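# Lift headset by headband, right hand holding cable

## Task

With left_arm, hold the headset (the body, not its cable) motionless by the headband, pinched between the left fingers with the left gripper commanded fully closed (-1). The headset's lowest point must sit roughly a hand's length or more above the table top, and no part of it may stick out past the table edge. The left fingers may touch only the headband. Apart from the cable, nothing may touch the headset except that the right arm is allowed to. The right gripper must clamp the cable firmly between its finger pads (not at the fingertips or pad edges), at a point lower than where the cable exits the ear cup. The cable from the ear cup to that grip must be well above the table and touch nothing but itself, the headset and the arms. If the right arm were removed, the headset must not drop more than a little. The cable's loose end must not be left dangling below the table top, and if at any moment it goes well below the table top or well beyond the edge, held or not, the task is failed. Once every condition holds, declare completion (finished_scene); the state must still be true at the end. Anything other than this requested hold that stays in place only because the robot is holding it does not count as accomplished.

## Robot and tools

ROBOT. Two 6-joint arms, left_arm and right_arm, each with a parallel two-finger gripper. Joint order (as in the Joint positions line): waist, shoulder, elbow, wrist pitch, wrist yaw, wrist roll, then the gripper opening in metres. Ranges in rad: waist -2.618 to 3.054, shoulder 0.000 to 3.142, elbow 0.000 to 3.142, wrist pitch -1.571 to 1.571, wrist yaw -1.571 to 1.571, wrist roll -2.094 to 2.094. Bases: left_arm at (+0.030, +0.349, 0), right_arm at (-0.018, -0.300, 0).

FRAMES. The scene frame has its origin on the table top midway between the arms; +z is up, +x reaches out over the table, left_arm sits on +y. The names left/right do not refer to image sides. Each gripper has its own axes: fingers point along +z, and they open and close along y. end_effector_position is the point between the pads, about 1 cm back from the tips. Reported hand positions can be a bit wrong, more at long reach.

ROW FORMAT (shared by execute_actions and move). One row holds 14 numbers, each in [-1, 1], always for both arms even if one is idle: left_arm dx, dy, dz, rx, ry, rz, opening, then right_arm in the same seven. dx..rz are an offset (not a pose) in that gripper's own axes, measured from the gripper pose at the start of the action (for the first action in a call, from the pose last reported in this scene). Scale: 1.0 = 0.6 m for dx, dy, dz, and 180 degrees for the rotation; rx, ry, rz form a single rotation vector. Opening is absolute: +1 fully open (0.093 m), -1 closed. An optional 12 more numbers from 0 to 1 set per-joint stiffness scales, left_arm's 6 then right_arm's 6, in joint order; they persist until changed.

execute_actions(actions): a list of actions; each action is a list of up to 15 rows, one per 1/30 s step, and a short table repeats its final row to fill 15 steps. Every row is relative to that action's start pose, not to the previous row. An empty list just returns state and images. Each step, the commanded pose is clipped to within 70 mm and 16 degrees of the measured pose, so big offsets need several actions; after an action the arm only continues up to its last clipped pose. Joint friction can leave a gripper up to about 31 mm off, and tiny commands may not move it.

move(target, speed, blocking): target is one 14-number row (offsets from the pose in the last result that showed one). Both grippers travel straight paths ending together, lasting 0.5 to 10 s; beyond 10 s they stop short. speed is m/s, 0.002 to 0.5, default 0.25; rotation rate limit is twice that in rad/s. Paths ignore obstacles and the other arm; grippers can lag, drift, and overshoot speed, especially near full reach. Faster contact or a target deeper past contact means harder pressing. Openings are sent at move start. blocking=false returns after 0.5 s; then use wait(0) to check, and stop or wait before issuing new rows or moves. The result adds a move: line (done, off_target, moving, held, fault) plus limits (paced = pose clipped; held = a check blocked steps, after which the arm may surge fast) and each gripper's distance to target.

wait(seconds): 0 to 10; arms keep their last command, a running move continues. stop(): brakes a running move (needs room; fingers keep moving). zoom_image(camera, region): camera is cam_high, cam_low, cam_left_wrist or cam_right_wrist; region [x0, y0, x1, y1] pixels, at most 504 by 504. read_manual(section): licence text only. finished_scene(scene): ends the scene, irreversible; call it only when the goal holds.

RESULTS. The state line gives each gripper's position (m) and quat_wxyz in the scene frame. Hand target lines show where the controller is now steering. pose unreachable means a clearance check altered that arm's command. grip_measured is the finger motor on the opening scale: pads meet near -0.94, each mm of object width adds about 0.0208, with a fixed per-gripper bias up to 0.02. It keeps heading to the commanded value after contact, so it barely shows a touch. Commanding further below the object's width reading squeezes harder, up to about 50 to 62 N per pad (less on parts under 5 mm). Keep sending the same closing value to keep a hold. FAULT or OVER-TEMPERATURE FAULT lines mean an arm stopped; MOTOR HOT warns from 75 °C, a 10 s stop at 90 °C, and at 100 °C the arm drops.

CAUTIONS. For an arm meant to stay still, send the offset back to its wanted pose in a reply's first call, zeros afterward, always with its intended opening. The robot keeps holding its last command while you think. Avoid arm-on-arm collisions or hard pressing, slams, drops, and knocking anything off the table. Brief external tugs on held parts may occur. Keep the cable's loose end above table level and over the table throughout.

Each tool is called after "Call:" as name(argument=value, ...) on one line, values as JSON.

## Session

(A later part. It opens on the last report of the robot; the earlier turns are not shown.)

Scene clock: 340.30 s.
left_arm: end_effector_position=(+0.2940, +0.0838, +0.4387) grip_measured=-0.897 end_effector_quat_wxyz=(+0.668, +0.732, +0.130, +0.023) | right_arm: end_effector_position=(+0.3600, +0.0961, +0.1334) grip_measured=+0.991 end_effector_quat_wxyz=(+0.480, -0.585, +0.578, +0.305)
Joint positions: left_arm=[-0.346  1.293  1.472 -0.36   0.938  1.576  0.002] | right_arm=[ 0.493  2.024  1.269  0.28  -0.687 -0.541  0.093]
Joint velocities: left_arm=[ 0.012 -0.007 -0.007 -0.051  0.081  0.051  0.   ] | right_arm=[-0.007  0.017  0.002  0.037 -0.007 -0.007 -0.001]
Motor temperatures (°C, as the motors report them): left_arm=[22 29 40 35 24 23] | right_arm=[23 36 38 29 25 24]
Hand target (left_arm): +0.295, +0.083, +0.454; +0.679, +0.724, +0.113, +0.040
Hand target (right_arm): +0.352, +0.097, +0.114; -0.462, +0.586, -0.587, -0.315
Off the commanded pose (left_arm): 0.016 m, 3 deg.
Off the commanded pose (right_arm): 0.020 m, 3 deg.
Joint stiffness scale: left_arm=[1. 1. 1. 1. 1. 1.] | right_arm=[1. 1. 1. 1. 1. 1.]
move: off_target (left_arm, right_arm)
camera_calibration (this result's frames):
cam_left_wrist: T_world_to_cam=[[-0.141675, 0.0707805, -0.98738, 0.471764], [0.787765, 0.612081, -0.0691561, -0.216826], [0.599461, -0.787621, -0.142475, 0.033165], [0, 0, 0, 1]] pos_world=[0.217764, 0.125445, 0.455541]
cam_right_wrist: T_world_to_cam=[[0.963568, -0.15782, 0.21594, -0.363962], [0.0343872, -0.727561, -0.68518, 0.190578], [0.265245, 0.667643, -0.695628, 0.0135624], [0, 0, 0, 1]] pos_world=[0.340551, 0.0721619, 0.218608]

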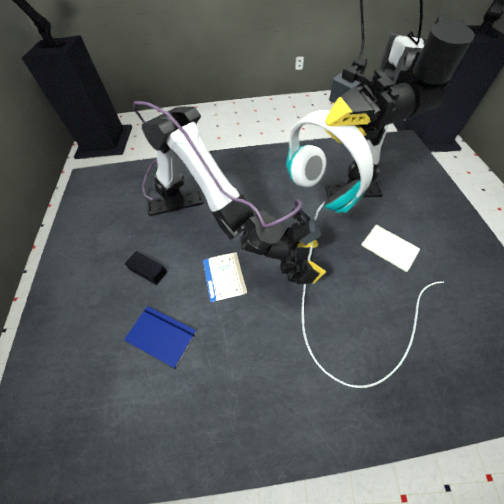

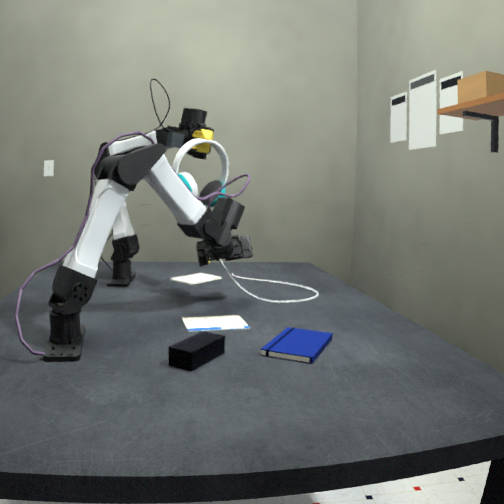

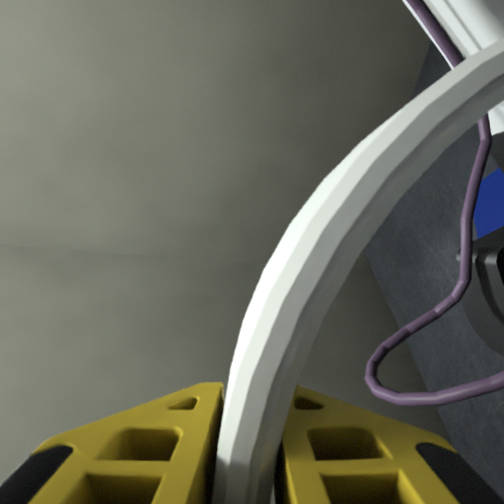

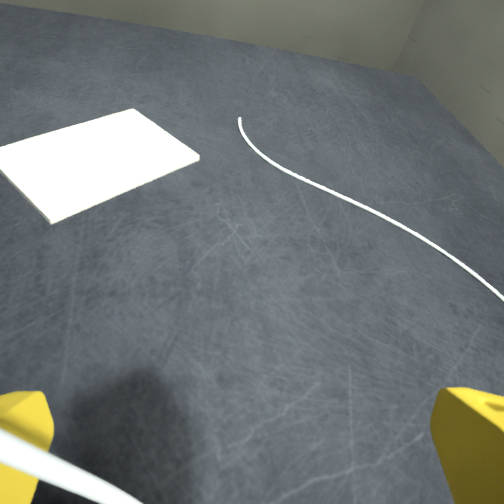

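Call:
move(target=[0,0.025,0,-0.01,0,0.014,-1,0,0.01,-0.028,0,0,0,-0.5], speed=0.04)

Call:
zoom_image(camera="cam_high", region=[220, 140, 400, 320])

Scene clock: 351.73 s.
left_arm: end_effector_position=(+0.2934, +0.0841, +0.4352) grip_measured=-0.897 end_effector_quat_wxyz=(+0.664, +0.735, +0.136, +0.016) | right_arm: end_effector_position=(+0.3544, +0.0883, +0.1420) grip_measured=-0.499 end_effector_quat_wxyz=(+0.484, -0.583, +0.576, +0.305)
Joint positions: left_arm=[-0.346  1.293  1.472 -0.381  0.938  1.576  0.002] | right_arm=[ 0.486  1.978  1.23   0.282 -0.692 -0.54   0.021]
Joint velocities: left_arm=[ 0.002  0.012  0.017 -0.037  0.007 -0.022  0.   ] | right_arm=[ 0.002  0.007  0.007 -0.007 -0.051 -0.022  0.   ]
Motor temperatures (°C, as the motors report them): left_arm=[22 28 40 35 24 23] | right_arm=[23 38 37 31 25 24]
Hand target (left_arm): +0.296, +0.083, +0.453; +0.678, +0.725, +0.113, +0.040
Hand target (right_arm): +0.351, +0.082, +0.138; -0.480, +0.585, -0.578, -0.305
Off the commanded pose (left_arm): 0.019 m, 4 deg.
Off the commanded pose (right_arm): 0.009 m, 1 deg.
Joint stiffness scale: left_arm=[1. 1. 1. 1. 1. 1.] | right_arm=[1. 1. 1. 1. 1. 1.]
move: off_target (left_arm)
camera_calibration (this result's frames):
cam_left_wrist: T_world_to_cam=[[-0.160253, 0.0789748, -0.983912, 0.471443], [0.78637, 0.612696, -0.0788999, -0.212148], [0.596608, -0.786363, -0.16029, 0.0417394], [0, 0, 0, 1]] pos_world=[0.217475, 0.125573, 0.45381]
cam_right_wrist: T_world_to_cam=[[0.961811, -0.16223, 0.220454, -0.361302], [0.0362827, -0.722746, -0.69016, 0.190585], [0.271297, 0.671803, -0.68926, 0.0227995], [0, 0, 0, 1]] pos_world=[0.334404, 0.0638133, 0.226899]

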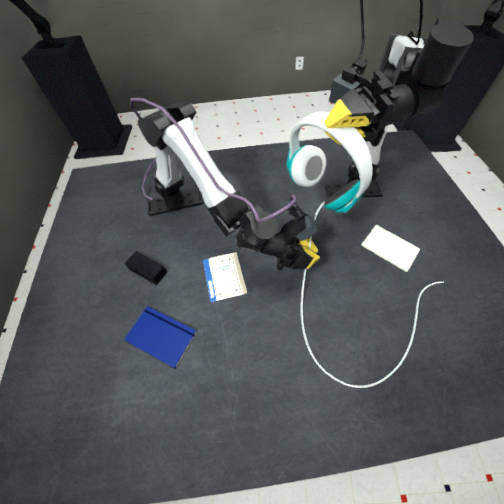

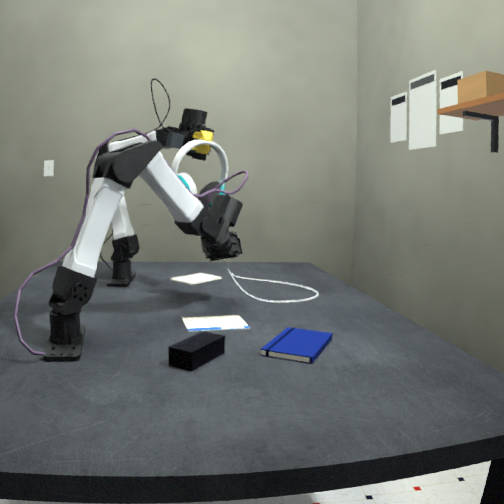

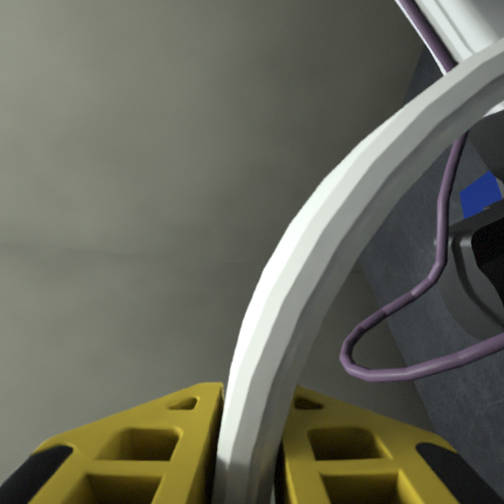

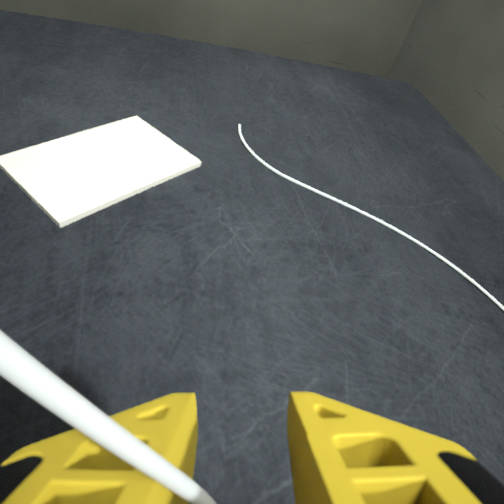

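Region (220, 140, 400, 320) of cam_high's 504x504 image, scaled by 2.800, with more detail than that image has.

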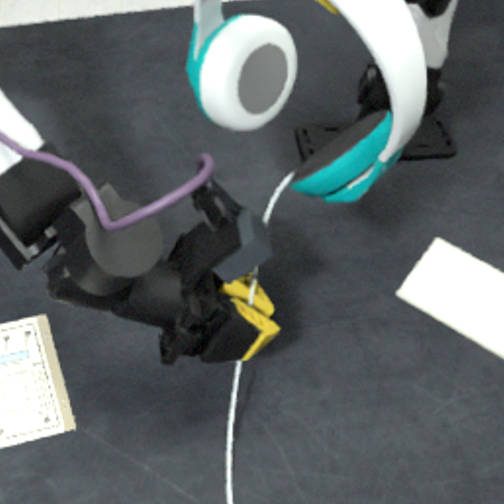

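Call:
execute_actions(actions=[[[0,0.03,0,-0.013,0,0.02,-1,0,0,0,0,0,0,-1]]])

Call:
wait(seconds=1)

Call:
zoom_image(camera="cam_high", region=[220, 140, 400, 320])

Scene clock: 359.20 s.
left_arm: end_effector_position=(+0.2934, +0.0841, +0.4352) grip_measured=-0.897 end_effector_quat_wxyz=(+0.664, +0.736, +0.134, +0.018) | right_arm: end_effector_position=(+0.3543, +0.0883, +0.1420) grip_measured=-0.997 end_effector_quat_wxyz=(+0.484, -0.584, +0.576, +0.305)
Joint positions: left_arm=[-0.346  1.293  1.472 -0.381  0.938  1.581  0.002] | right_arm=[ 0.486  1.978  1.23   0.282 -0.693 -0.541  0.   ]
Joint velocities: left_arm=[-0.007 -0.017  0.012  0.007 -0.007  0.022 -0.001] | right_arm=[ 0.002  0.002 -0.007  0.007 -0.007  0.051  0.   ]
Motor temperatures (°C, as the motors report them): left_arm=[22 28 41 36 24 23] | right_arm=[23 40 36 31 25 24]
Hand target (left_arm): +0.296, +0.083, +0.452; +0.677, +0.726, +0.113, +0.040
Hand target (right_arm): +0.354, +0.088, +0.142; -0.484, +0.584, -0.576, -0.305
Off the commanded pose (left_arm): 0.018 m, 4 deg.
Off the commanded pose (right_arm): 0.000 m, 0 deg.
Joint stiffness scale: left_arm=[1. 1. 1. 1. 1. 1.] | right_arm=[1. 1. 1. 1. 1. 1.]
camera_calibration (this result's frames):
cam_left_wrist: T_world_to_cam=[[-0.155832, 0.0799832, -0.98454, 0.470335], [0.787045, 0.612341, -0.0748268, -0.214089], [0.596889, -0.786538, -0.158373, 0.0408373], [0, 0, 0, 1]] pos_world=[0.217415, 0.125596, 0.453511]
cam_right_wrist: T_world_to_cam=[[0.961832, -0.16179, 0.220686, -0.361326], [0.0367983, -0.722685, -0.690197, 0.190431], [0.271154, 0.671975, -0.689149, 0.0228346], [0, 0, 0, 1]] pos_world=[0.334336, 0.0638183, 0.226911]

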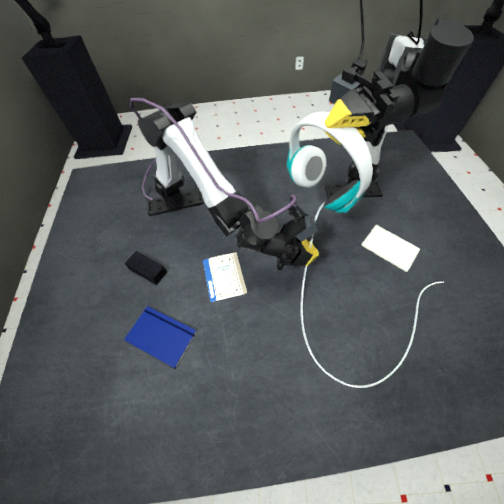

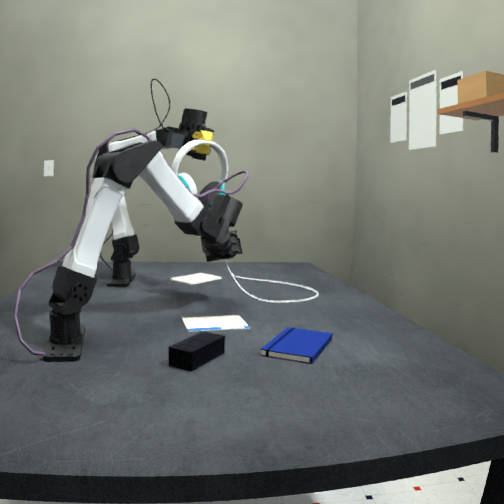

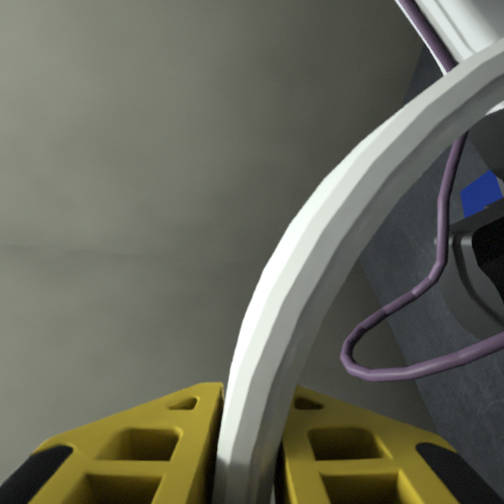

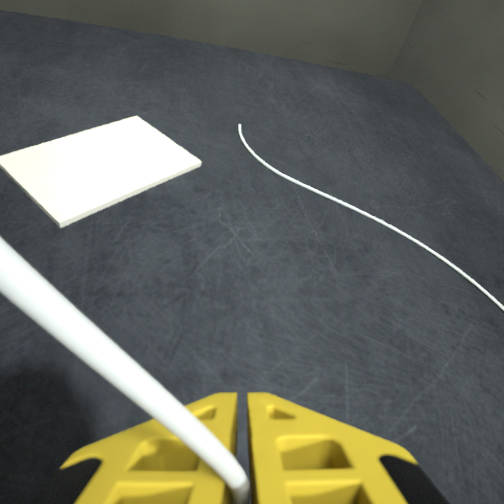

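Scene clock: 360.20 s.
left_arm: end_effector_position=(+0.2934, +0.0841, +0.4352) grip_measured=-0.897 end_effector_quat_wxyz=(+0.664, +0.736, +0.134, +0.018) | right_arm: end_effector_position=(+0.3543, +0.0883, +0.1420) grip_measured=-0.997 end_effector_quat_wxyz=(+0.484, -0.584, +0.576, +0.305)
Joint positions: left_arm=[-0.346  1.293  1.472 -0.381  0.938  1.581  0.002] | right_arm=[ 0.486  1.978  1.23   0.282 -0.693 -0.541  0.   ]
Joint velocities: left_arm=[ 0.002  0.007 -0.002 -0.051  0.051 -0.051 -0.   ] | right_arm=[-0.012 -0.002 -0.017 -0.022 -0.022 -0.022  0.   ]
Motor temperatures (°C, as the motors report them): left_arm=[22 28 41 36 24 23] | right_arm=[23 40 36 31 25 24]
Hand target (left_arm): +0.296, +0.083, +0.452; +0.677, +0.726, +0.113, +0.040
Hand target (right_arm): +0.354, +0.088, +0.142; -0.484, +0.584, -0.576, -0.304
Off the commanded pose (left_arm): 0.018 m, 4 deg.
Off the commanded pose (right_arm): 0.000 m, 0 deg.
Joint stiffness scale: left_arm=[1. 1. 1. 1. 1. 1.] | right_arm=[1. 1. 1. 1. 1. 1.]
wait: 1.00 s; at rest by 0.17 s
camera_calibration (this result's frames):
cam_left_wrist: T_world_to_cam=[[-0.155832, 0.0799832, -0.98454, 0.470335], [0.787045, 0.612341, -0.0748268, -0.214089], [0.596889, -0.786538, -0.158373, 0.0408373], [0, 0, 0, 1]] pos_world=[0.217415, 0.125596, 0.453511]
cam_right_wrist: T_world_to_cam=[[0.961832, -0.16179, 0.220686, -0.361326], [0.0367983, -0.722685, -0.690197, 0.190431], [0.271154, 0.671975, -0.689149, 0.0228346], [0, 0, 0, 1]] pos_world=[0.334336, 0.0638183, 0.226911]

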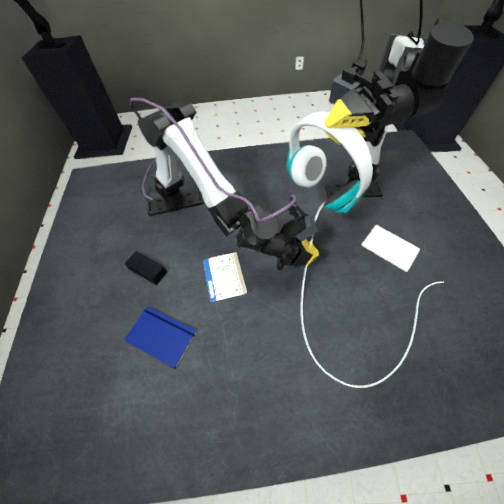

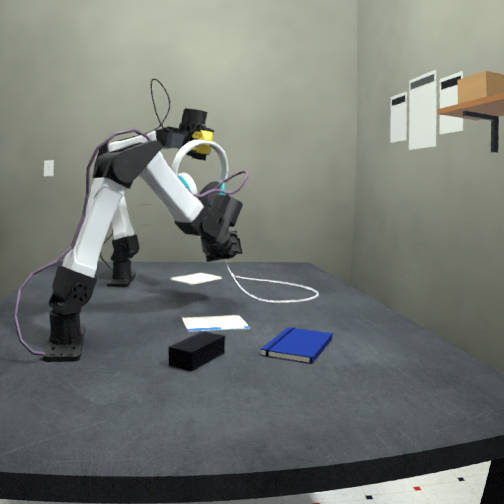

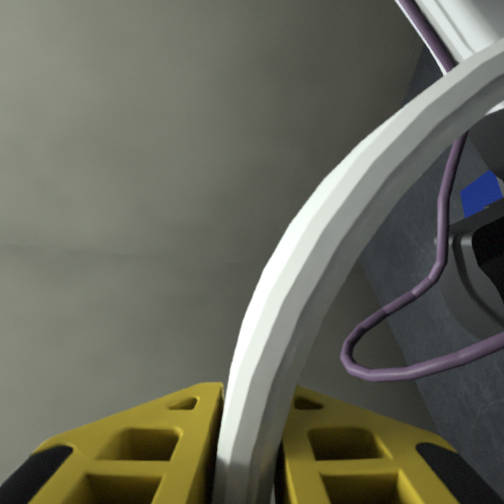

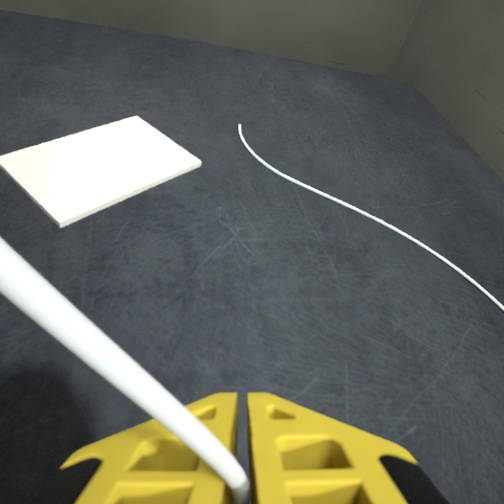

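Region (220, 140, 400, 320) of cam_high's 504x504 image, scaled by 2.800, with more detail than that image has.

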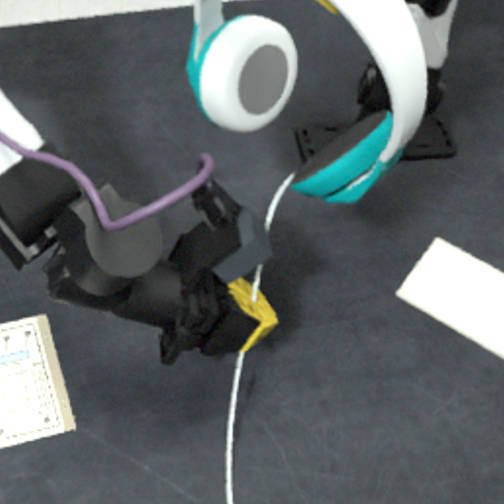

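Call:
finished_scene(scene=1)

The scene is finished: the task was done.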